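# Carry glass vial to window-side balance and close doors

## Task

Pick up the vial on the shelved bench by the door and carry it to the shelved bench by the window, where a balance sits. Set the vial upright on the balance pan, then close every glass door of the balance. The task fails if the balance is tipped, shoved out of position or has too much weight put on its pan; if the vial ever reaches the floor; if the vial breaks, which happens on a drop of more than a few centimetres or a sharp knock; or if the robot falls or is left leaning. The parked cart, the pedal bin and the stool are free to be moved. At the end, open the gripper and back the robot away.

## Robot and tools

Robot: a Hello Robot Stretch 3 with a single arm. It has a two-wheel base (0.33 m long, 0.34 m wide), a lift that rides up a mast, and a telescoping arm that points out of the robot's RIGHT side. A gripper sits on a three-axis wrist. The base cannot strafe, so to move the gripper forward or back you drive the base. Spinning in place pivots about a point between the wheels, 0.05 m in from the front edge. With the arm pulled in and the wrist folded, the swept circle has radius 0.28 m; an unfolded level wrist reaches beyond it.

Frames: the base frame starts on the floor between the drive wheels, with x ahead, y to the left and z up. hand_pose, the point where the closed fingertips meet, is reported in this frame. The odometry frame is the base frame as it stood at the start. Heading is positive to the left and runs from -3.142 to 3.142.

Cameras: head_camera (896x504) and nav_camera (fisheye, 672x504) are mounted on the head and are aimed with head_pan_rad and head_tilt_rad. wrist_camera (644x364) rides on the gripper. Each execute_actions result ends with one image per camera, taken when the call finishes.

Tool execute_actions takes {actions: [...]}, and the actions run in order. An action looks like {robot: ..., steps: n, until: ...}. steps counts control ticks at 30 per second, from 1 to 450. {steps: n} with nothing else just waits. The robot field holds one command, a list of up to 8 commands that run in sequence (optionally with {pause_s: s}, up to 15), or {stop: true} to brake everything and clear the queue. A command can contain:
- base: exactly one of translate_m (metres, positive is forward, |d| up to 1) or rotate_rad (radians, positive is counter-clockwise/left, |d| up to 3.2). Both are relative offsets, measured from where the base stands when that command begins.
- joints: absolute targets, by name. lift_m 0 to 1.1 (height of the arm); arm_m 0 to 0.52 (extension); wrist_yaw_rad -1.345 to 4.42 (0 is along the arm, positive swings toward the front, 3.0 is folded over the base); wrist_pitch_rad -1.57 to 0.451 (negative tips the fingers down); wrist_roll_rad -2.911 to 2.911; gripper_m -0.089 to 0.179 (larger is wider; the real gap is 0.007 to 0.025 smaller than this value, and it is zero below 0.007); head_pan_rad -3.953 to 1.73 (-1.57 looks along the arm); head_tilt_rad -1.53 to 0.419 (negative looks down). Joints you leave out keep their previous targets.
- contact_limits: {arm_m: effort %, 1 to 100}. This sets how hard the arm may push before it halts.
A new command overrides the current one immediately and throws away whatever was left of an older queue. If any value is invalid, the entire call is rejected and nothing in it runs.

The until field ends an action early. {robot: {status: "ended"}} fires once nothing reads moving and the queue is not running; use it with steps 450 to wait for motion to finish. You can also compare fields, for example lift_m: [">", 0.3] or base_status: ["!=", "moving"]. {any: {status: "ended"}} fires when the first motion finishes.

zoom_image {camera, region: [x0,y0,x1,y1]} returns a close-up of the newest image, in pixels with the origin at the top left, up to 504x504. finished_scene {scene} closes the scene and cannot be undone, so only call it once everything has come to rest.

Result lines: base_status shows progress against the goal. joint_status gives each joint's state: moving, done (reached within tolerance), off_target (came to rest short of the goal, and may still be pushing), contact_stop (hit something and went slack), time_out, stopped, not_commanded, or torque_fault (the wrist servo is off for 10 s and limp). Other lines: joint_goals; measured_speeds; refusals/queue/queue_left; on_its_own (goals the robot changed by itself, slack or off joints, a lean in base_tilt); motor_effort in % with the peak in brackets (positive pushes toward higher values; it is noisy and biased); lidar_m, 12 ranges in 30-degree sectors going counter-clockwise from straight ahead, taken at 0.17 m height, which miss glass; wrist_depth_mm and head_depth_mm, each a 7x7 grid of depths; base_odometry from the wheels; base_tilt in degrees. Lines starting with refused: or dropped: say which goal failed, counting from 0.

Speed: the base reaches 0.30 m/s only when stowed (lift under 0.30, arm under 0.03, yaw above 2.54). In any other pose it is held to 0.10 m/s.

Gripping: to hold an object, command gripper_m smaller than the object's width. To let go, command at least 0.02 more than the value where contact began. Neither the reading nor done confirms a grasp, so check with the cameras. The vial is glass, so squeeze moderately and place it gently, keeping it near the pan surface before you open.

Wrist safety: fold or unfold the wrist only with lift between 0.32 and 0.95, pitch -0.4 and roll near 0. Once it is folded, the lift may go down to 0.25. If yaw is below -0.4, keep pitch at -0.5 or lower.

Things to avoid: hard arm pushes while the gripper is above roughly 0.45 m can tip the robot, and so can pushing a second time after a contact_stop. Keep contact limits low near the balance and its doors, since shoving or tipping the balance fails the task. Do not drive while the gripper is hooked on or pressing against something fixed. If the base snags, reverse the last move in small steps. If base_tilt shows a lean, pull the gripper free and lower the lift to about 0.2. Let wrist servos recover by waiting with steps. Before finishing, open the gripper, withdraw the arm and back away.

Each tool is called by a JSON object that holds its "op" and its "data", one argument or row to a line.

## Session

{"op": "execute_actions", "data": {
  "actions": []
}}

Scene clock: 0.00 s.
robot.base_odometry: x=+0.000 y=+0.000 heading=+0.000 (m, m, rad; robot's odometry frame)
robot.turned_by_wheels: +0.000 (rad since the last result)
robot.turned_by_imu: +0.000 (rad since the last result)
robot.base_tilt: forward=+0.3 right=-0.7 (deg)
robot.lidar_m: 1.93 1.78 1.81 1.54 1.96 1.44 1.67 0.93 0.94 1.17 1.90 2.03
robot.head_depth_mm: 1893 2842 2970 3008 3053 2976 2104 / 1874 2833 3241 3247 3190 3118 2231 / 1872 2795 2943 2944 2985 2964 2216 / 1857 2654 2693 2707 2704 2661 2234 / 1849 2402 2008 1978 1997 1989 1964 / 1835 1889 1851 1849 1836 1831 1833 / 1842 1771 1734 1731 1718 1713 1719
robot.base_status: not_commanded
robot.joint_positions: lift_m=+0.521 arm_m=+0.001 wrist_yaw_rad=+2.852 wrist_pitch_rad=-0.310 wrist_roll_rad=+0.008 gripper_m=+0.037 head_pan_rad=+0.018 head_tilt_rad=-0.018
robot.joint_goals: lift_m=+0.521 arm_m=+0.001 wrist_yaw_rad=+2.852 wrist_pitch_rad=-0.310 wrist_roll_rad=+0.008 gripper_m=+0.037 head_pan_rad=+0.018 head_tilt_rad=-0.018
robot.joint_status: lift_m=not_commanded arm_m=not_commanded wrist_yaw_rad=not_commanded wrist_pitch_rad=not_commanded wrist_roll_rad=not_commanded gripper_m=not_commanded head_pan_rad=not_commanded head_tilt_rad=not_commanded
robot.measured_speeds: translate_m=+0.000 rotate_rad=+0.000 lift_m=+0.000 arm_m=+0.000 wrist_yaw_rad=+0.000 wrist_pitch_rad=+0.000 wrist_roll_rad=+0.000 head_pan_rad=+0.000 head_tilt_rad=+0.000
robot: refusals=0 queue=idle queue_left=0
robot.motor_effort: left_wheel=+1 right_wheel=+0 lift_m=+37 arm_m=-2 wrist_yaw_rad=+0 wrist_pitch_rad=+7 wrist_roll_rad=+0 gripper_m=+0 head_pan_rad=+0 head_tilt_rad=+2 (%)
robot.hand_pose: x=+0.0462 y=+0.0811 z=+0.5587 quat_wxyz=(+0.209, +0.710, +0.007, +0.673) (m; robot's base frame)
robot.wrist_depth_mm: - - - - - - - / - - - - - - - / - - - - - - - / - - - - - - - / - - - - - - 987 / 856 852 870 821 787 822 803 / 721 726 717 705 698 697 693
pictures: head_camera (sideways: a quarter turn clockwise sets it upright), nav_camera (sideways: a quarter turn counterclockwise sets it upright), wrist_camera
Images, in order (width x height): head_camera 896x504, nav_camera 672x504, wrist_camera 644x364.

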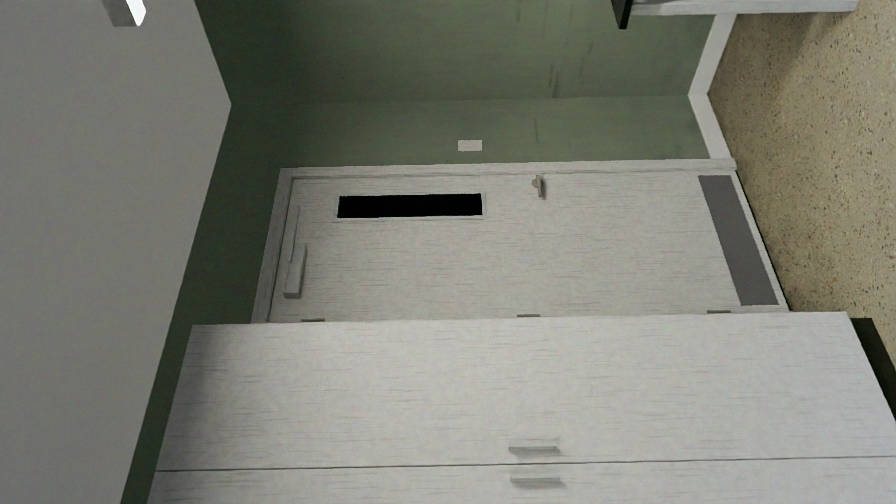

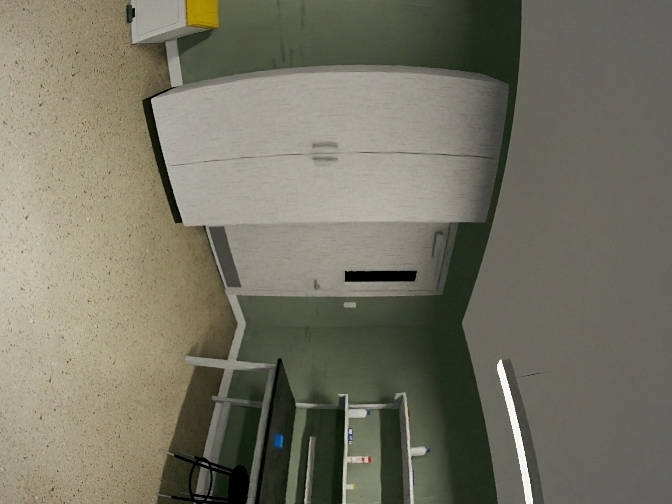

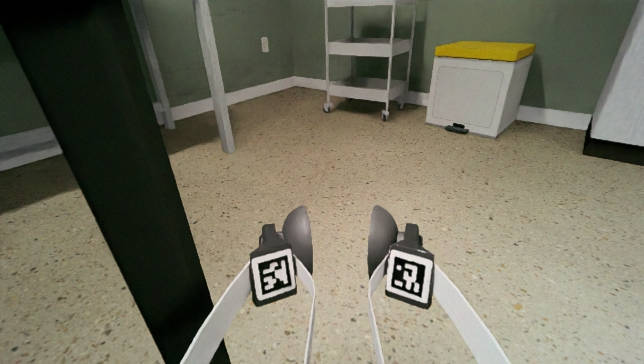

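{"op": "execute_actions", "data": {
  "actions": [
    {"robot":{"joints":{"head_pan_rad":-0.8,"head_tilt_rad":-0.3,"lift_m":0.28,"wrist_pitch_rad":-0.4}},"steps":100,"until":{"robot":{"head_pan_rad_status":"done"}}}
  ]
}}

{"op": "execute_actions", "data": {
  "actions": [
    {"robot":{"joints":{"head_pan_rad":-3.85,"head_tilt_rad":-0.3}},"steps":100,"until":{"robot":{"status":"ended"}}}
  ]
}}

Scene clock: 2.83 s.
robot.base_odometry: x=+0.000 y=+0.000 heading=+0.000 (m, m, rad; robot's odometry frame)
robot.turned_by_wheels: +0.000 (rad since the last result)
robot.turned_by_imu: +0.000 (rad since the last result)
robot.base_tilt: forward=+0.3 right=-0.6 (deg)
robot.lidar_m: 1.93 1.78 1.81 1.54 1.96 1.43 1.67 0.93 0.94 1.17 1.89 2.26
robot.head_depth_mm: 2264 2368 2473 2613 2713 1975 1542 / 2281 2393 2490 2609 2645 1996 1537 / 2291 2413 2532 2496 2679 1991 1550 / 2327 2450 2555 2279 2667 2007 1562 / 2343 2478 2634 2285 2712 2026 1561 / 2392 2505 2639 2594 2809 2025 1560 / 2391 2525 2677 2605 2830 2038 1566
robot.base_status: not_commanded
robot.joint_positions: lift_m=+0.441 arm_m=+0.001 wrist_yaw_rad=+2.852 wrist_pitch_rad=-0.414 wrist_roll_rad=+0.008 gripper_m=+0.037 head_pan_rad=-0.793 head_tilt_rad=-0.296
robot.joint_goals: lift_m=+0.280 arm_m=+0.001 wrist_yaw_rad=+2.852 wrist_pitch_rad=-0.400 wrist_roll_rad=+0.008 gripper_m=+0.037 head_pan_rad=-0.800 head_tilt_rad=-0.300
robot.joint_status: lift_m=moving arm_m=not_commanded wrist_yaw_rad=not_commanded wrist_pitch_rad=moving wrist_roll_rad=not_commanded gripper_m=not_commanded head_pan_rad=done head_tilt_rad=done
robot.measured_speeds: translate_m=+0.000 rotate_rad=+0.000 lift_m=-0.110 arm_m=+0.000 wrist_yaw_rad=+0.000 wrist_pitch_rad=+0.000 wrist_roll_rad=+0.000 head_pan_rad=+0.000 head_tilt_rad=+0.000
robot: refusals=0 queue=running queue_left=0
robot.motor_effort: left_wheel=+0(1) right_wheel=+0(0) lift_m=+26(38) arm_m=-1(1) wrist_yaw_rad=+0(0) wrist_pitch_rad=+5(7) wrist_roll_rad=+0(0) gripper_m=+0(0) head_pan_rad=-5(59) head_tilt_rad=-2(19) (%)
robot.hand_pose: x=+0.0429 y=+0.0699 z=+0.4548 quat_wxyz=(+0.244, +0.708, +0.043, +0.661) (m; robot's base frame)
robot.wrist_depth_mm: - - - - - - - / - - - - - - - / - - - - - - - / - - - 964 964 933 918 / 829 787 827 783 813 771 765 / 683 682 - 650 623 645 647 / 591 591 585 585 567 564 558
pictures: head_camera (sideways: a quarter turn clockwise sets it upright), nav_camera (sideways: a quarter turn counterclockwise sets it upright), wrist_camera
Images, in order (width x height): head_camera 896x504, nav_camera 672x504, wrist_camera 644x364.

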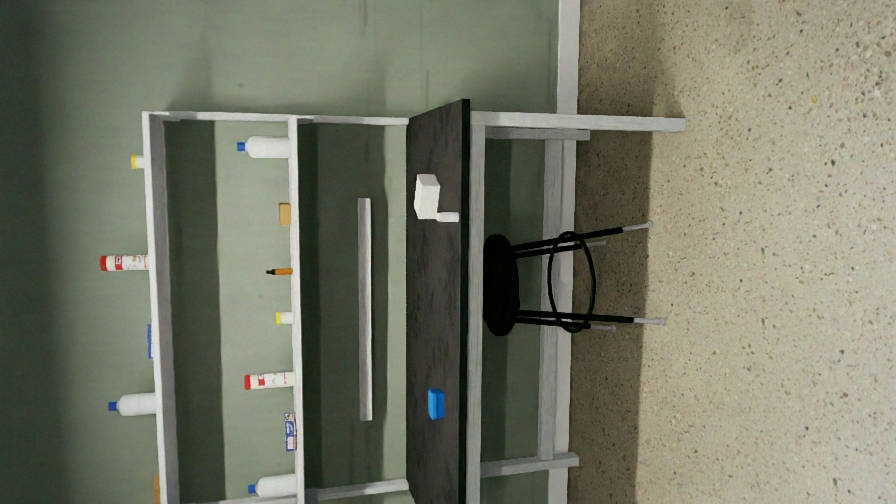

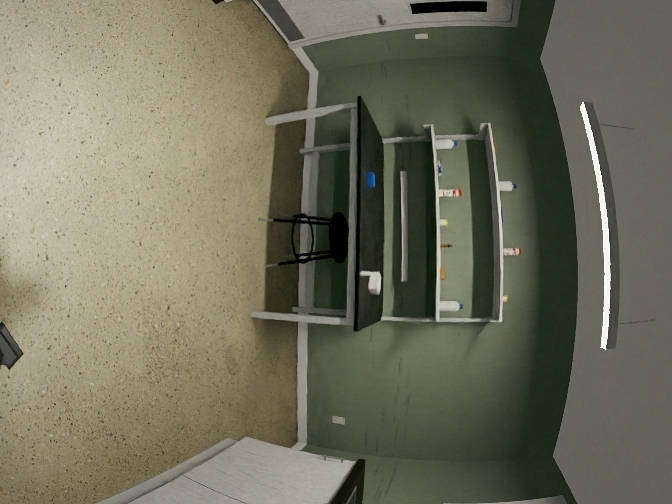

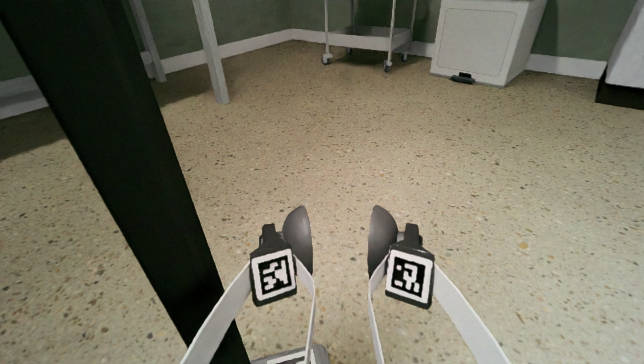

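Scene clock: 4.80 s.
robot.base_odometry: x=+0.000 y=+0.000 heading=+0.000 (m, m, rad; robot's odometry frame)
robot.turned_by_wheels: +0.000 (rad since the last result)
robot.turned_by_imu: +0.000 (rad since the last result)
robot.base_tilt: forward=+0.3 right=-0.6 (deg)
robot.lidar_m: 1.93 1.78 1.81 1.54 1.96 1.44 1.67 0.93 0.94 1.17 1.89 2.03
robot.head_depth_mm: - - - - - - - / 1765 1853 1946 1436 2174 1988 1550 / 1797 1883 1990 1594 2212 2000 1554 / 1838 1923 2075 1632 2231 2012 1559 / 1855 1963 2088 1659 2365 1929 1557 / 1924 2029 2149 2241 2390 1953 1565 / 1970 2078 2204 2320 2446 2034 1572
robot.base_status: not_commanded
robot.joint_positions: lift_m=+0.280 arm_m=+0.001 wrist_yaw_rad=+2.852 wrist_pitch_rad=-0.415 wrist_roll_rad=+0.008 gripper_m=+0.037 head_pan_rad=-3.843 head_tilt_rad=-0.296
robot.joint_goals: lift_m=+0.280 arm_m=+0.001 wrist_yaw_rad=+2.852 wrist_pitch_rad=-0.400 wrist_roll_rad=+0.008 gripper_m=+0.037 head_pan_rad=-3.850 head_tilt_rad=-0.300
robot.joint_status: lift_m=done arm_m=not_commanded wrist_yaw_rad=not_commanded wrist_pitch_rad=done wrist_roll_rad=not_commanded gripper_m=not_commanded head_pan_rad=done head_tilt_rad=done
robot.measured_speeds: translate_m=+0.000 rotate_rad=+0.000 lift_m=+0.000 arm_m=+0.000 wrist_yaw_rad=+0.000 wrist_pitch_rad=+0.000 wrist_roll_rad=+0.000 head_pan_rad=+0.000 head_tilt_rad=+0.000
robot: refusals=0 queue=done queue_left=0
robot.motor_effort: left_wheel=+0(0) right_wheel=+1(1) lift_m=+27(27) arm_m=-2(2) wrist_yaw_rad=+1(0) wrist_pitch_rad=+6(5) wrist_roll_rad=+0(1) gripper_m=+0(1) head_pan_rad=-5(58) head_tilt_rad=-2(2) (%)
robot.hand_pose: x=+0.0429 y=+0.0697 z=+0.2937 quat_wxyz=(+0.244, +0.708, +0.044, +0.661) (m; robot's base frame)
robot.wrist_depth_mm: - - - - - - - / - - - - - - - / 998 - 959 900 907 889 870 / 733 - 716 705 688 688 668 / 598 564 596 570 582 553 546 / 497 492 - 480 448 471 461 / 439 - - 412 409 407 399
pictures: head_camera (sideways: a quarter turn clockwise sets it upright), nav_camera (sideways: a quarter turn counterclockwise sets it upright), wrist_camera
Images, in order (width x height): head_camera 896x504, nav_camera 672x504, wrist_camera 644x364.

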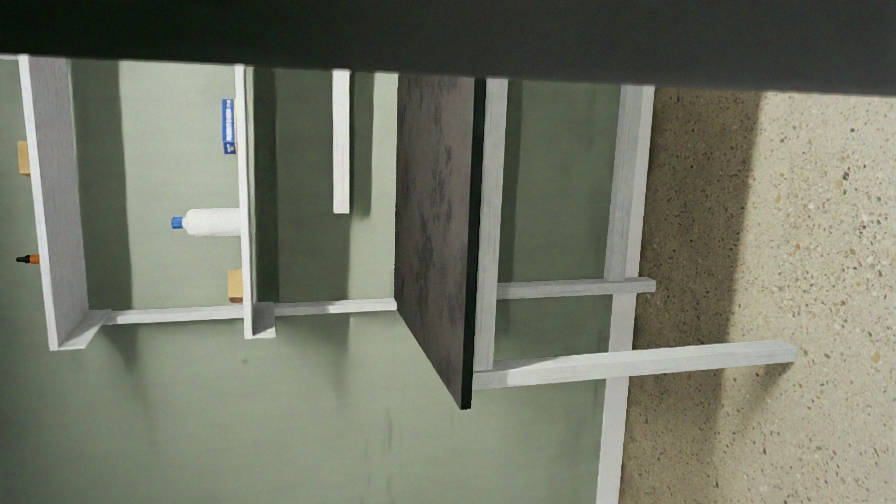

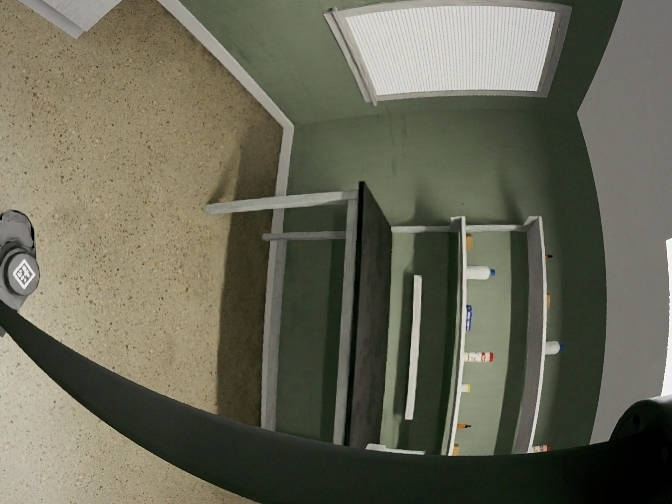

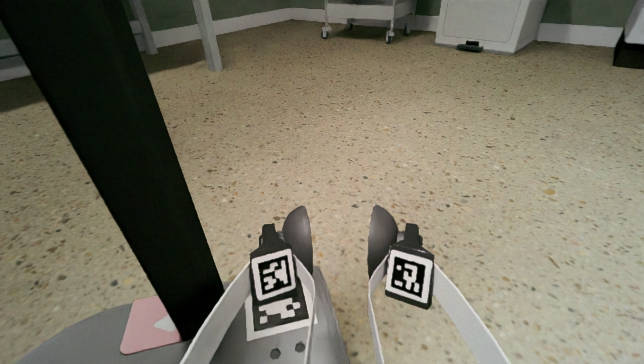

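{"op": "execute_actions", "data": {
  "actions": [
    {"robot":{"base":{"rotate_rad":-0.81},"joints":{"head_pan_rad":-3.72,"head_tilt_rad":-0.2}},"steps":100,"until":{"robot":{"status":"ended"}}}
  ]
}}

{"op": "zoom_image", "data": {
  "camera": "head_camera",
  "region": [320,120,600,400]
}}

Scene clock: 9.27 s.
robot.base_odometry: x=+0.000 y=+0.000 heading=-0.810 (m, m, rad; robot's odometry frame)
robot.turned_by_wheels: -0.810 (rad since the last result)
robot.turned_by_imu: -0.812 (rad since the last result)
robot.base_tilt: forward=+0.2 right=-0.6 (deg)
robot.lidar_m: 1.90 2.27 1.79 1.78 2.07 1.54 1.96 1.43 0.95 0.93 1.00 1.47
robot.head_depth_mm: 2516 2665 2728 2823 2913 2239 1687 / 2379 2493 2596 2678 2790 2252 1695 / 2256 2347 2411 2503 2591 2154 1703 / 2142 2213 2278 1622 2425 2284 1704 / 2025 2054 2146 1716 2272 2179 1711 / 1922 1992 2053 1997 2142 2161 1726 / 1832 1903 1937 1932 1387 2093 1720
robot.base_status: done (rotate_rad -0.8099 of -0.8100)
robot.joint_positions: lift_m=+0.280 arm_m=+0.001 wrist_yaw_rad=+2.852 wrist_pitch_rad=-0.415 wrist_roll_rad=+0.008 gripper_m=+0.037 head_pan_rad=-3.727 head_tilt_rad=-0.211
robot.joint_goals: lift_m=+0.280 arm_m=+0.001 wrist_yaw_rad=+2.852 wrist_pitch_rad=-0.400 wrist_roll_rad=+0.008 gripper_m=+0.037 head_pan_rad=-3.720 head_tilt_rad=-0.200
robot.joint_status: lift_m=done arm_m=not_commanded wrist_yaw_rad=not_commanded wrist_pitch_rad=done wrist_roll_rad=not_commanded gripper_m=not_commanded head_pan_rad=done head_tilt_rad=done
robot.measured_speeds: translate_m=+0.000 rotate_rad=+0.000 lift_m=+0.000 arm_m=+0.000 wrist_yaw_rad=+0.000 wrist_pitch_rad=+0.000 wrist_roll_rad=+0.000 head_pan_rad=+0.000 head_tilt_rad=+0.000
robot: refusals=0 queue=done queue_left=0
robot.motor_effort: left_wheel=+2(9) right_wheel=-2(10) lift_m=+27(27) arm_m=-1(1) wrist_yaw_rad=+0(0) wrist_pitch_rad=+6(6) wrist_roll_rad=+0(0) gripper_m=+0(0) head_pan_rad=+5(25) head_tilt_rad=+4(12) (%)
robot.hand_pose: x=+0.0429 y=+0.0697 z=+0.2937 quat_wxyz=(+0.244, +0.708, +0.044, +0.661) (m; robot's base frame)
robot.wrist_depth_mm: - - - - - - - / - - - - - - - / - - 925 917 901 870 855 / 735 - 712 720 689 688 670 / 598 565 600 569 584 554 546 / 493 492 - 476 449 472 465 / 440 - - 412 411 405 399
pictures: head_camera (sideways: a quarter turn clockwise sets it upright), nav_camera (sideways: a quarter turn counterclockwise sets it upright), wrist_camera
Images, in order (width x height): head_camera 896x504, nav_camera 672x504, wrist_camera 644x364.

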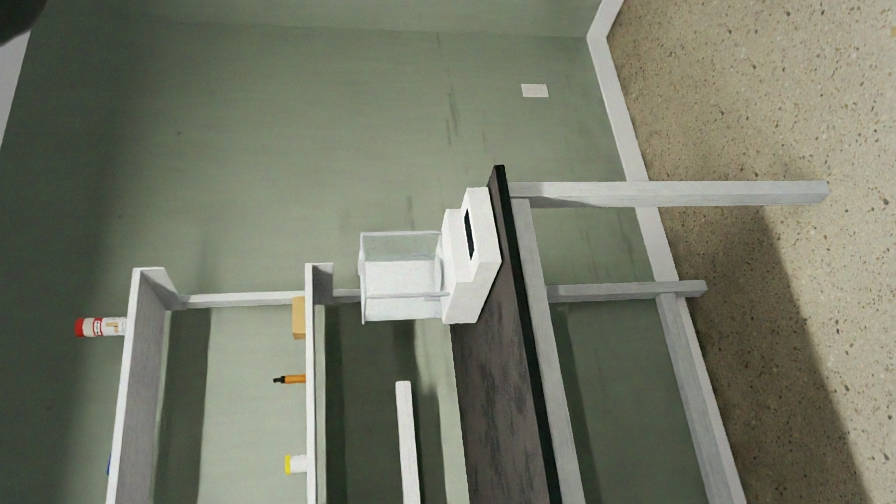

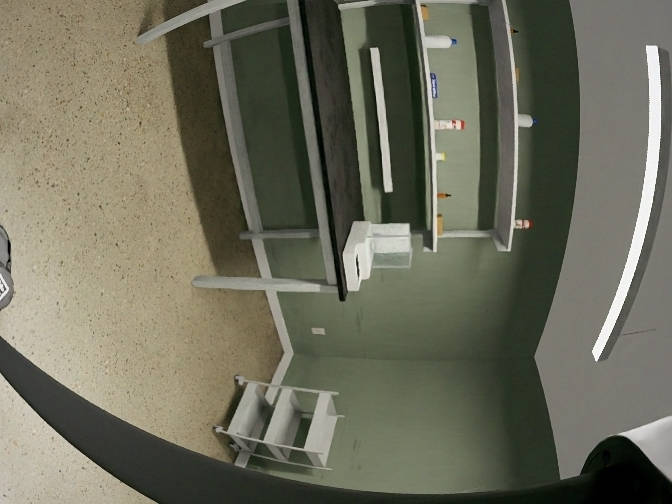

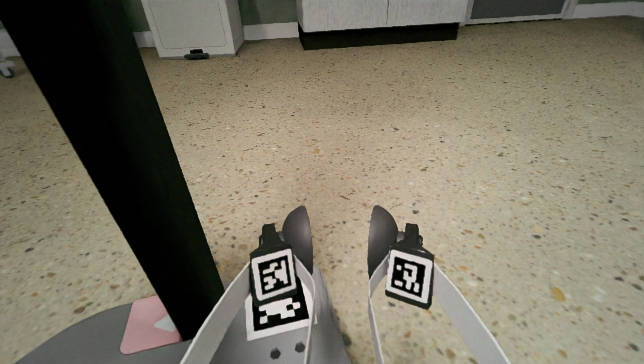

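Region (320, 120, 600, 400) of head_camera's 896x504 image, scaled by 1.800, with more detail than that image has.

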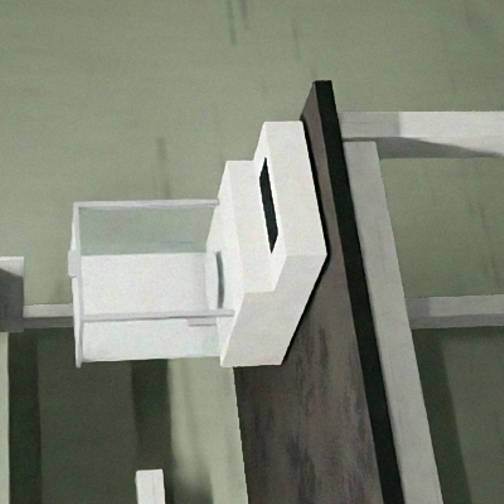

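{"op": "execute_actions", "data": {
  "actions": [
    {"robot":[{"base":{"translate_m":1.0},"joints":{"head_pan_rad":-1.55,"head_tilt_rad":-0.8}},{"base":{"translate_m":0.42}}],"steps":450,"until":{"robot":{"status":"ended"}}},
    {"robot":{"base":{"rotate_rad":1.48},"joints":{"lift_m":0.76}},"steps":450,"until":{"robot":{"base_status":"done"}}},
    {"robot":[{"joints":{"wrist_yaw_rad":0,"gripper_m":0.1,"lift_m":0.76}},{"joints":{"wrist_pitch_rad":-0.25}}],"steps":450,"until":{"robot":{"status":"ended"}}}
  ]
}}

Scene clock: 27.17 s.
robot.base_odometry: x=+0.979 y=-1.028 heading=+0.670 (m, m, rad; robot's odometry frame)
robot.turned_by_wheels: +1.480 (rad since the last result)
robot.turned_by_imu: +1.492 (rad since the last result)
robot.base_tilt: forward=+0.4 right=-0.6 (deg)
robot.lidar_m: 1.67 1.70 2.39 3.36 1.50 1.11 1.07 1.73 0.57 0.66 0.66 1.20
robot.head_depth_mm: 1035 1147 929 745 1444 1014 - / 1070 1172 933 748 1452 1329 - / 1071 1175 843 751 1463 - - / 1052 1170 946 752 1425 1304 1147 / 1055 1173 956 757 1439 1311 1152 / 1059 1177 954 762 1055 1296 1148 / 1059 1185 962 766 1447 1325 1158
robot.base_status: done (rotate_rad +1.4799 of +1.4800)
robot.joint_positions: lift_m=+0.760 arm_m=+0.001 wrist_yaw_rad=+0.003 wrist_pitch_rad=-0.273 wrist_roll_rad=+0.008 gripper_m=+0.100 head_pan_rad=-1.557 head_tilt_rad=-0.791
robot.joint_goals: lift_m=+0.760 arm_m=+0.001 wrist_yaw_rad=+0.000 wrist_pitch_rad=-0.250 wrist_roll_rad=+0.008 gripper_m=+0.100 head_pan_rad=-1.550 head_tilt_rad=-0.800
robot.joint_status: lift_m=done arm_m=not_commanded wrist_yaw_rad=done wrist_pitch_rad=done wrist_roll_rad=not_commanded gripper_m=done head_pan_rad=done head_tilt_rad=done
robot.measured_speeds: translate_m=+0.000 rotate_rad=+0.000 lift_m=+0.000 arm_m=+0.000 wrist_yaw_rad=+0.000 wrist_pitch_rad=+0.000 wrist_roll_rad=+0.000 head_pan_rad=+0.000 head_tilt_rad=+0.000
robot: refusals=0 queue=done queue_left=0
robot.motor_effort: left_wheel=-2(10) right_wheel=+3(11) lift_m=+46(51) arm_m=-1(1) wrist_yaw_rad=-2(2) wrist_pitch_rad=+9(9) wrist_roll_rad=+1(0) gripper_m=+0(95) head_pan_rad=+5(61) head_tilt_rad=-4(28) (%)
robot.hand_pose: x=-0.0209 y=-0.3860 z=+0.8062 quat_wxyz=(+0.698, +0.097, -0.703, -0.096) (m; robot's base frame)
robot.wrist_depth_mm: 960 934 924 906 885 854 844 / - 969 934 884 838 932 910 / 503 486 476 463 449 441 947 / 331 325 318 295 307 301 296 / 279 271 265 259 254 243 240 / - - - - - - 309 / - - - 986 981 983 341
pictures: head_camera (sideways: a quarter turn clockwise sets it upright), nav_camera (sideways: a quarter turn counterclockwise sets it upright), wrist_camera
Images, in order (width x height): head_camera 896x504, nav_camera 672x504, wrist_camera 644x364.

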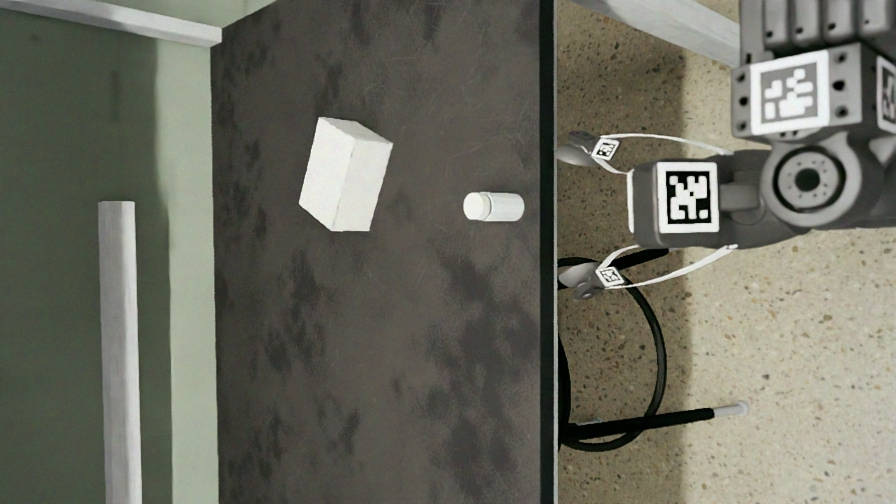

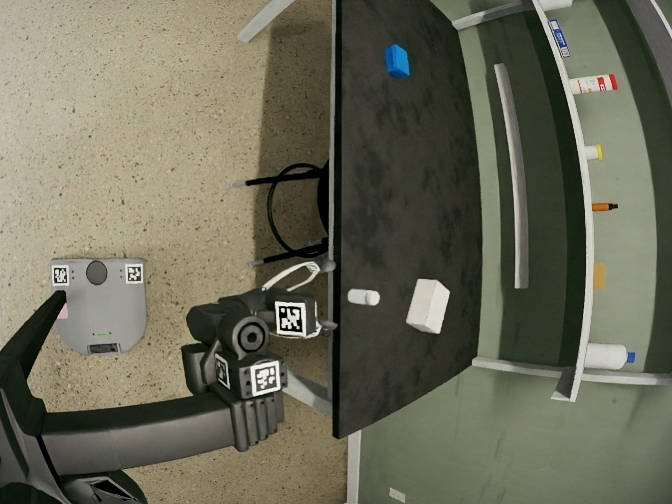

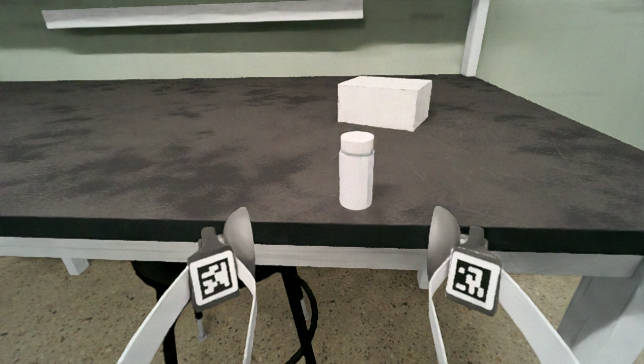

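{"op": "execute_actions", "data": {
  "actions": [
    {"robot":[{"base":{"translate_m":-0.015},"joints":{"arm_m":0.113,"lift_m":0.746}},{"joints":{"gripper_m":0.06}}],"steps":450,"until":{"robot":{"status":"ended"}}}
  ]
}}

Scene clock: 31.70 s.
robot.base_odometry: x=+0.967 y=-1.038 heading=+0.670 (m, m, rad; robot's odometry frame)
robot.turned_by_wheels: +0.000 (rad since the last result)
robot.turned_by_imu: +0.000 (rad since the last result)
robot.base_tilt: forward=+0.4 right=-0.6 (deg)
robot.lidar_m: 1.68 1.71 2.41 2.81 1.49 1.09 1.06 1.72 0.56 0.66 0.68 1.21
robot.head_depth_mm: 1051 1169 932 743 811 - - / 1068 1173 934 748 669 - 1139 / 1073 1176 839 752 - 1238 1141 / 1055 1174 946 754 1456 1298 1148 / 1054 1176 951 759 1439 1318 1150 / 1059 1170 960 761 1438 1301 1148 / 1060 1184 962 765 1041 1322 1153
robot.base_status: done (translate_m -0.0150 of -0.0150)
robot.joint_positions: lift_m=+0.746 arm_m=+0.113 wrist_yaw_rad=+0.001 wrist_pitch_rad=-0.271 wrist_roll_rad=+0.008 gripper_m=+0.060 head_pan_rad=-1.557 head_tilt_rad=-0.791
robot.joint_goals: lift_m=+0.746 arm_m=+0.113 wrist_yaw_rad=+0.000 wrist_pitch_rad=-0.250 wrist_roll_rad=+0.008 gripper_m=+0.060 head_pan_rad=-1.550 head_tilt_rad=-0.800
robot.joint_status: lift_m=done arm_m=done wrist_yaw_rad=done wrist_pitch_rad=done wrist_roll_rad=not_commanded gripper_m=done head_pan_rad=done head_tilt_rad=done
robot.measured_speeds: translate_m=+0.000 rotate_rad=+0.000 lift_m=+0.000 arm_m=+0.000 wrist_yaw_rad=+0.000 wrist_pitch_rad=+0.000 wrist_roll_rad=+0.000 head_pan_rad=+0.000 head_tilt_rad=+0.000
robot: refusals=0 queue=done queue_left=0
robot.motor_effort: left_wheel=-1(5) right_wheel=+3(4) lift_m=+27(44) arm_m=+3(4) wrist_yaw_rad=-1(2) wrist_pitch_rad=+8(9) wrist_roll_rad=+1(1) gripper_m=+0(92) head_pan_rad=+4(4) head_tilt_rad=-4(4) (%)
robot.hand_pose: x=-0.0211 y=-0.4981 z=+0.7931 quat_wxyz=(+0.698, +0.096, -0.703, -0.096) (m; robot's base frame)
robot.wrist_depth_mm: 829 818 810 802 785 768 766 / 881 867 843 807 764 814 811 / 455 445 430 382 346 400 392 / 298 293 288 281 278 272 270 / 222 220 228 147 221 208 206 / 177 176 171 160 164 169 166 / 159 156 151 148 145 141 140
pictures: head_camera (sideways: a quarter turn clockwise sets it upright), nav_camera (sideways: a quarter turn counterclockwise sets it upright), wrist_camera
Images, in order (width x height): head_camera 896x504, nav_camera 672x504, wrist_camera 644x364.

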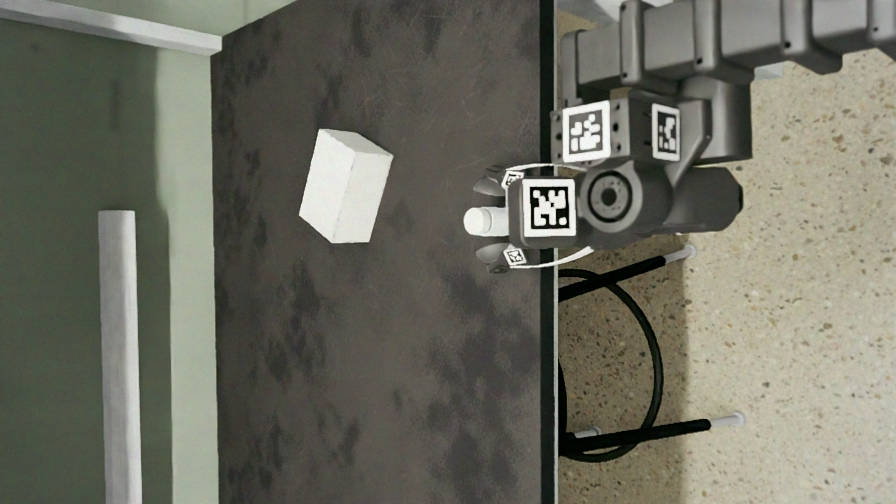

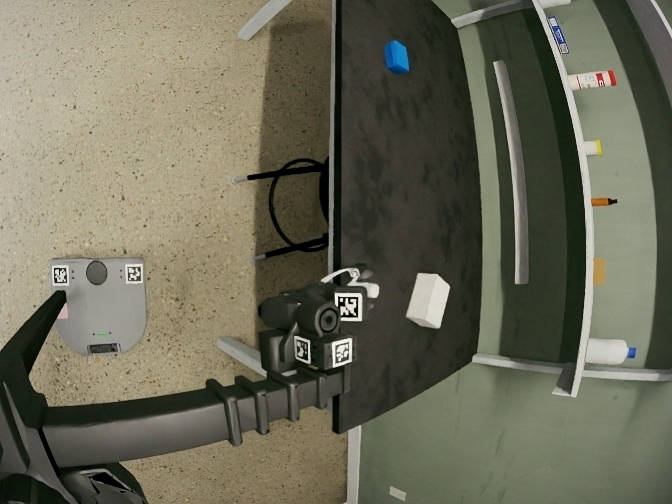

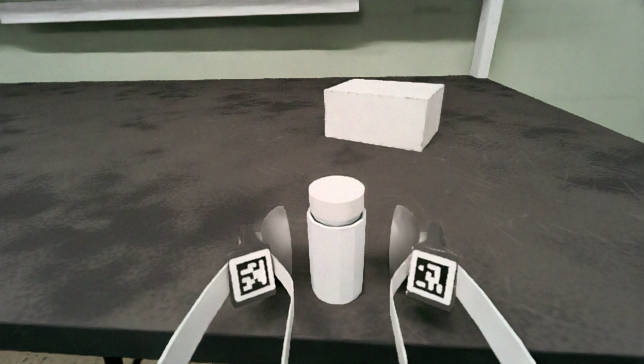

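{"op": "execute_actions", "data": {
  "actions": [
    {"robot":[{"joints":{"arm_m":0.117}},{"joints":{"gripper_m":-0.02}},{"joints":{"lift_m":0.77}},{"joints":{"arm_m":0.0}}],"steps":450,"until":{"robot":{"status":"ended"}}}
  ]
}}

{"op": "execute_actions", "data": {
  "actions": [
    {"robot":{"joints":{"wrist_pitch_rad":-0.4,"wrist_yaw_rad":2.8,"lift_m":0.5}},"steps":450,"until":{"robot":{"wrist_yaw_rad":[">",2.7]}}},
    {"robot":[{"base":{"rotate_rad":-2.08},"joints":{"lift_m":0.285,"head_pan_rad":-2.2,"head_tilt_rad":-0.5}},{"base":{"translate_m":-1.0}},{"base":{"translate_m":-1.0}},{"base":{"translate_m":-0.68}}],"steps":450,"until":{"robot":{"status":"ended"}}},
    {"steps":450,"until":{"robot":{"status":"ended"}}},
    {"robot":{"base":{"rotate_rad":0.505},"joints":{"lift_m":0.94}},"steps":450,"until":{"robot":{"lift_m":[">",0.4],"base_status":"done"}}},
    {"robot":{"joints":{"wrist_yaw_rad":0}},"steps":450,"until":{"robot":{"wrist_yaw_rad":["<",0.02]}}}
  ]
}}

Scene clock: 45.90 s.
robot.base_odometry: x=+0.967 y=-1.038 heading=+0.670 (m, m, rad; robot's odometry frame)
robot.turned_by_wheels: +0.000 (rad since the last result)
robot.turned_by_imu: +0.000 (rad since the last result)
robot.base_tilt: forward=+0.3 right=-0.7 (deg)
robot.lidar_m: 1.68 1.72 2.41 2.83 1.48 1.09 1.06 1.72 0.56 0.66 0.68 1.21
robot.head_depth_mm: 1049 1173 933 744 869 1011 - / 1070 1171 934 746 1449 1335 - / 1072 1177 839 751 672 - - / 1054 1171 944 752 1120 1290 1152 / 1054 1176 955 757 1438 1315 1148 / 1058 1174 958 762 1430 1292 1147 / 1057 1184 963 764 1040 1320 1159
robot.base_status: done (translate_m -0.0150 of -0.0150)
robot.joint_positions: lift_m=+0.770 arm_m=+0.001 wrist_yaw_rad=+0.001 wrist_pitch_rad=-0.271 wrist_roll_rad=+0.008 gripper_m=-0.019 head_pan_rad=-1.557 head_tilt_rad=-0.791
robot.joint_goals: lift_m=+0.770 arm_m=+0.000 wrist_yaw_rad=+0.000 wrist_pitch_rad=-0.250 wrist_roll_rad=+0.008 gripper_m=-0.020 head_pan_rad=-1.550 head_tilt_rad=-0.800
robot.joint_status: lift_m=done arm_m=done wrist_yaw_rad=done wrist_pitch_rad=done wrist_roll_rad=not_commanded gripper_m=done head_pan_rad=done head_tilt_rad=done
robot.measured_speeds: translate_m=+0.000 rotate_rad=+0.000 lift_m=+0.000 arm_m=+0.000 wrist_yaw_rad=+0.000 wrist_pitch_rad=+0.000 wrist_roll_rad=+0.000 head_pan_rad=+0.000 head_tilt_rad=+0.000
robot: refusals=0 queue=done queue_left=0
robot.motor_effort: left_wheel=-1(1) right_wheel=+4(3) lift_m=+46(47) arm_m=-5(7) wrist_yaw_rad=-1(1) wrist_pitch_rad=+9(9) wrist_roll_rad=+0(0) gripper_m=-20(98) head_pan_rad=+5(4) head_tilt_rad=-4(4) (%)
robot.hand_pose: x=-0.0212 y=-0.3863 z=+0.8164 quat_wxyz=(+0.698, +0.096, -0.703, -0.096) (m; robot's base frame)
robot.wrist_depth_mm: 952 913 881 908 889 850 854 / - 969 953 942 925 929 900 / 541 525 507 478 446 470 962 / 352 349 340 335 330 325 319 / 282 275 270 135 262 248 244 / - 568 519 149 - - 301 / - - - - - 965 337
pictures: head_camera (sideways: a quarter turn clockwise sets it upright), nav_camera (sideways: a quarter turn counterclockwise sets it upright), wrist_camera
Images, in order (width x height): head_camera 896x504, nav_camera 672x504, wrist_camera 644x364.

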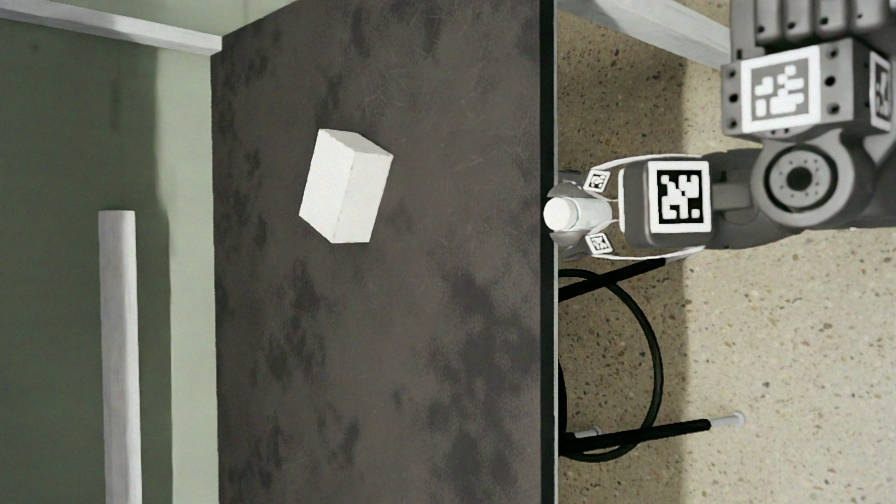

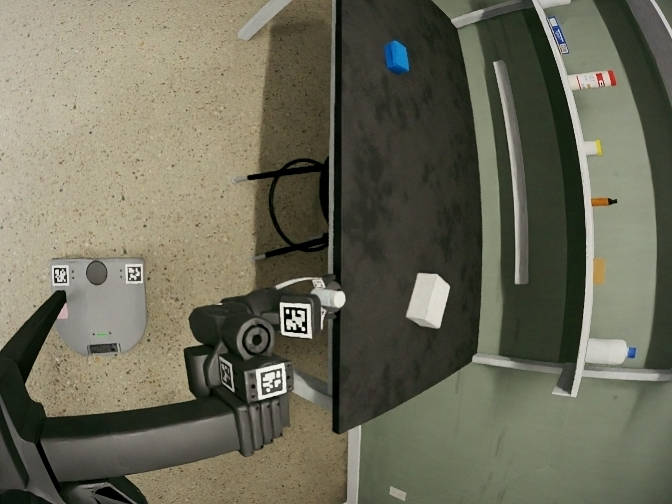

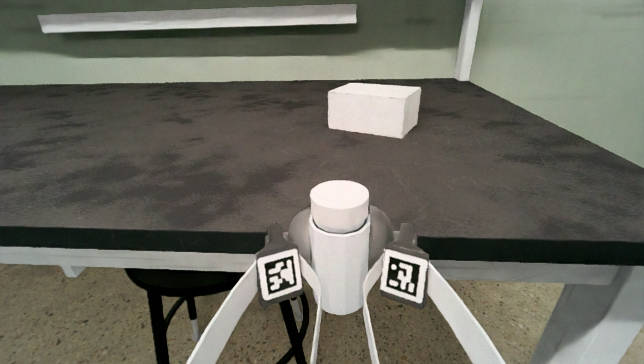

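Scene clock: 69.40 s.
robot.base_odometry: x=+0.538 y=+1.608 heading=-0.905 (m, m, rad; robot's odometry frame)
robot.turned_by_wheels: -1.575 (rad since the last result)
robot.turned_by_imu: -1.594 (rad since the last result)
robot.base_tilt: forward=+0.2 right=-0.6 (deg)
robot.lidar_m: 1.41 0.58 0.31 0.30 0.31 0.40 1.17 1.13 0.65 2.00 2.45 3.24
robot.head_depth_mm: 1169 1249 1289 965 1570 1482 1304 / 1294 834 855 841 1741 1575 1303 / 1435 1495 932 755 1861 1579 1310 / 1553 1769 1332 741 779 908 1036 / 1747 2045 1343 794 2049 1601 1314 / 2146 2516 1356 2429 2048 1604 1316 / 2538 2727 1504 2824 2043 1614 1324
robot.base_status: done (rotate_rad +0.5049 of +0.5050)
robot.joint_positions: lift_m=+0.666 arm_m=+0.001 wrist_yaw_rad=+0.011 wrist_pitch_rad=-0.418 wrist_roll_rad=+0.008 gripper_m=-0.019 head_pan_rad=-2.193 head_tilt_rad=-0.507
robot.joint_goals: lift_m=+0.940 arm_m=+0.000 wrist_yaw_rad=+0.000 wrist_pitch_rad=-0.400 wrist_roll_rad=+0.008 gripper_m=-0.020 head_pan_rad=-2.200 head_tilt_rad=-0.500
robot.joint_status: lift_m=moving arm_m=done wrist_yaw_rad=moving wrist_pitch_rad=done wrist_roll_rad=not_commanded gripper_m=done head_pan_rad=done head_tilt_rad=done
robot.measured_speeds: translate_m=+0.000 rotate_rad=+0.000 lift_m=+0.110 arm_m=+0.000 wrist_yaw_rad=-0.250 wrist_pitch_rad=+0.000 wrist_roll_rad=+0.000 head_pan_rad=+0.000 head_tilt_rad=+0.000
robot: refusals=0 queue=running queue_left=0
robot.motor_effort: left_wheel=-2(8) right_wheel=+3(9) lift_m=+45(50) arm_m=-6(6) wrist_yaw_rad=+0(2) wrist_pitch_rad=+7(7) wrist_roll_rad=+0(0) gripper_m=-20(20) head_pan_rad=-5(53) head_tilt_rad=+3(20) (%)
robot.hand_pose: x=-0.0190 y=-0.3703 z=+0.6784 quat_wxyz=(+0.690, +0.150, -0.693, -0.144) (m; robot's base frame)
robot.wrist_depth_mm: - - - - - - - / - - - - - - - / - - - - - - - / - - - - - - - / - - - 134 - - 412 / 960 946 935 149 907 891 459 / 825 820 800 797 794 746 734
pictures: head_camera (sideways: a quarter turn clockwise sets it upright), nav_camera (sideways: a quarter turn counterclockwise sets it upright), wrist_camera
Images, in order (width x height): head_camera 896x504, nav_camera 672x504, wrist_camera 644x364.

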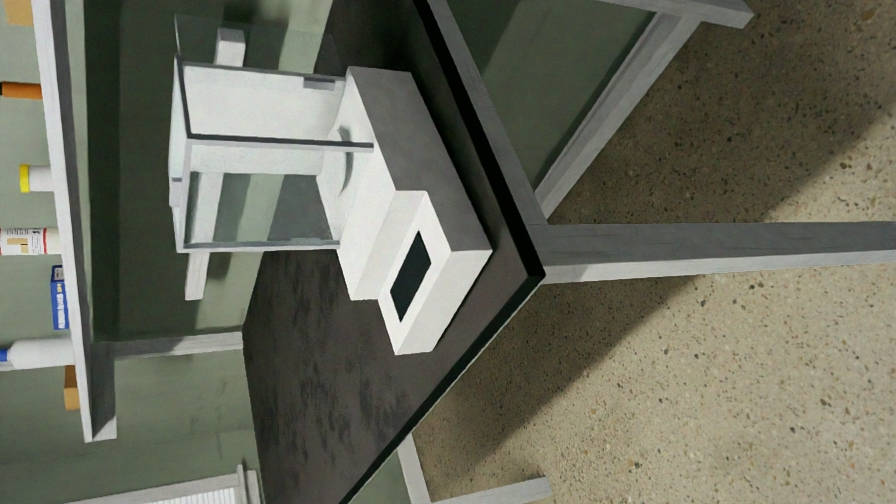

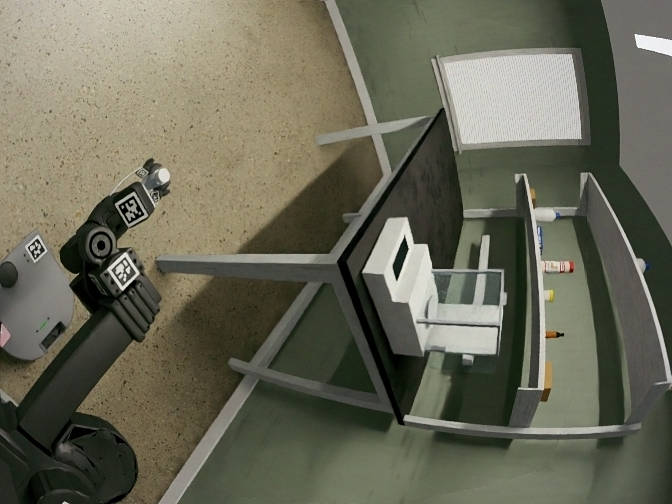

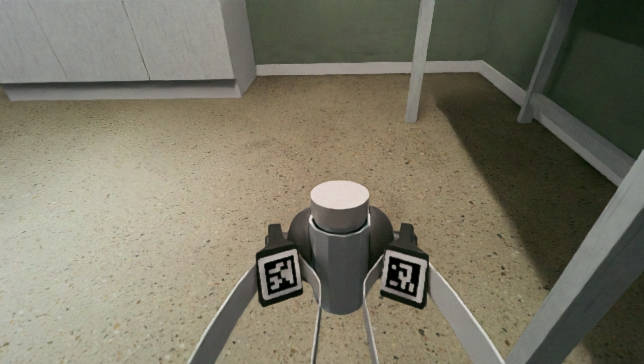

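{"op": "execute_actions", "data": {
  "actions": [
    {"robot":{"base":{"translate_m":-0.6},"joints":{"lift_m":1.02,"wrist_pitch_rad":-0.25,"head_pan_rad":-1.6,"head_tilt_rad":-0.45}},"steps":450,"until":{"robot":{"status":"ended"}}}
  ]
}}

Scene clock: 78.00 s.
robot.base_odometry: x=+0.168 y=+2.080 heading=-0.905 (m, m, rad; robot's odometry frame)
robot.turned_by_wheels: +0.000 (rad since the last result)
robot.turned_by_imu: -0.002 (rad since the last result)
robot.base_tilt: forward=+0.3 right=-0.7 (deg)
robot.lidar_m: 1.73 0.40 0.36 0.81 0.82 0.59 0.57 0.59 0.66 1.68 0.57 3.30
robot.head_depth_mm: 872 1459 1360 1019 - - - / 1250 1879 1559 909 702 - - / 2487 2687 651 634 - - - / 2482 2665 1444 677 - - 1319 / 2493 2653 1344 657 593 1569 1358 / 2459 2655 2799 745 590 1570 1287 / 2445 2670 2867 3009 594 648 769
robot.base_status: done (translate_m -0.6000 of -0.6000)
robot.joint_positions: lift_m=+1.020 arm_m=+0.001 wrist_yaw_rad=+0.002 wrist_pitch_rad=-0.273 wrist_roll_rad=+0.008 gripper_m=-0.019 head_pan_rad=-1.607 head_tilt_rad=-0.458
robot.joint_goals: lift_m=+1.020 arm_m=+0.000 wrist_yaw_rad=+0.000 wrist_pitch_rad=-0.250 wrist_roll_rad=+0.008 gripper_m=-0.020 head_pan_rad=-1.600 head_tilt_rad=-0.450
robot.joint_status: lift_m=done arm_m=done wrist_yaw_rad=done wrist_pitch_rad=done wrist_roll_rad=not_commanded gripper_m=done head_pan_rad=done head_tilt_rad=done
robot.measured_speeds: translate_m=+0.000 rotate_rad=+0.000 lift_m=+0.000 arm_m=+0.000 wrist_yaw_rad=+0.000 wrist_pitch_rad=+0.000 wrist_roll_rad=+0.000 head_pan_rad=+0.000 head_tilt_rad=+0.000
robot: refusals=0 queue=done queue_left=0
robot.motor_effort: left_wheel=-1(6) right_wheel=+3(4) lift_m=+46(49) arm_m=-4(5) wrist_yaw_rad=-2(6) wrist_pitch_rad=+9(11) wrist_roll_rad=+0(0) gripper_m=-21(20) head_pan_rad=+5(49) head_tilt_rad=+3(7) (%)
robot.hand_pose: x=-0.0209 y=-0.3862 z=+1.0661 quat_wxyz=(+0.698, +0.097, -0.703, -0.096) (m; robot's base frame)
robot.wrist_depth_mm: - - - - 423 - 629 / - - - - - - 585 / - - - 448 490 772 648 / - - 364 348 374 528 521 / - 386 371 135 405 403 395 / - 419 368 149 372 338 332 / - - - - - 941 435
pictures: head_camera (sideways: a quarter turn clockwise sets it upright), nav_camera (sideways: a quarter turn counterclockwise sets it upright), wrist_camera
Images, in order (width x height): head_camera 896x504, nav_camera 672x504, wrist_camera 644x364.

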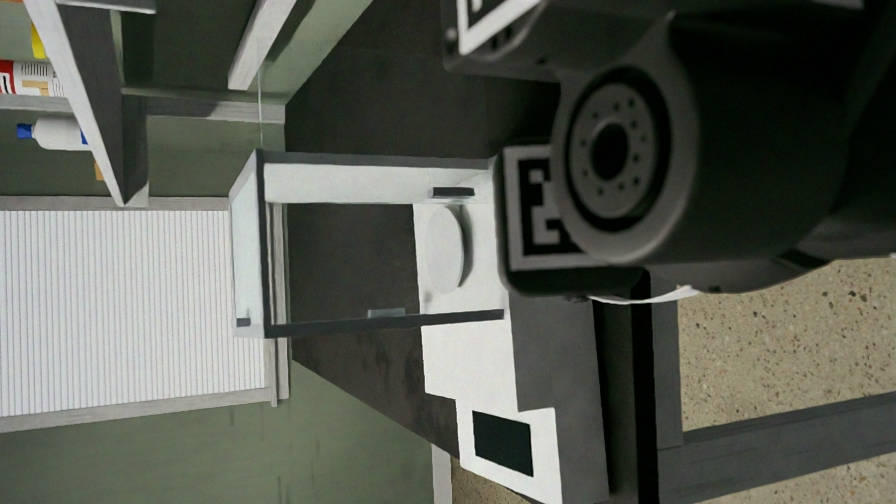

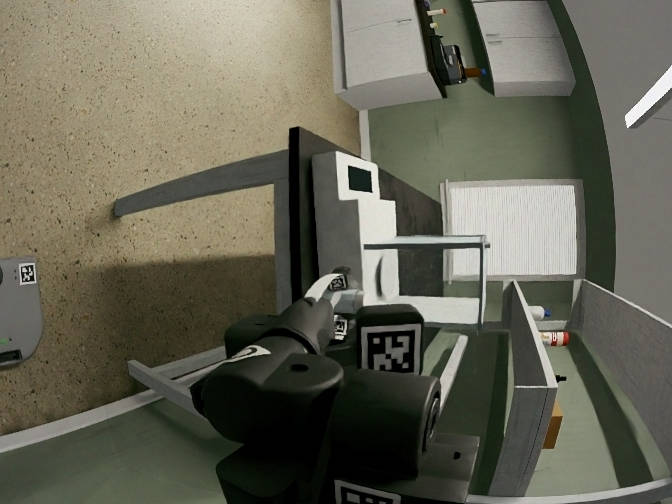

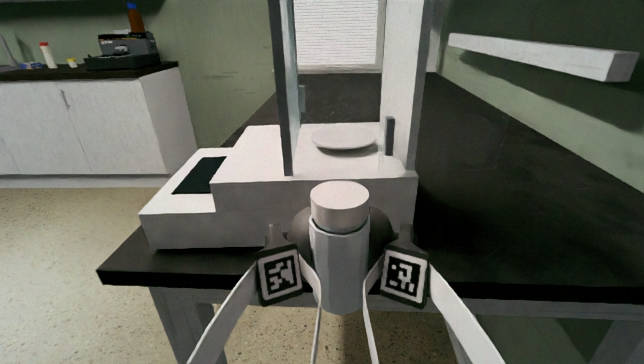

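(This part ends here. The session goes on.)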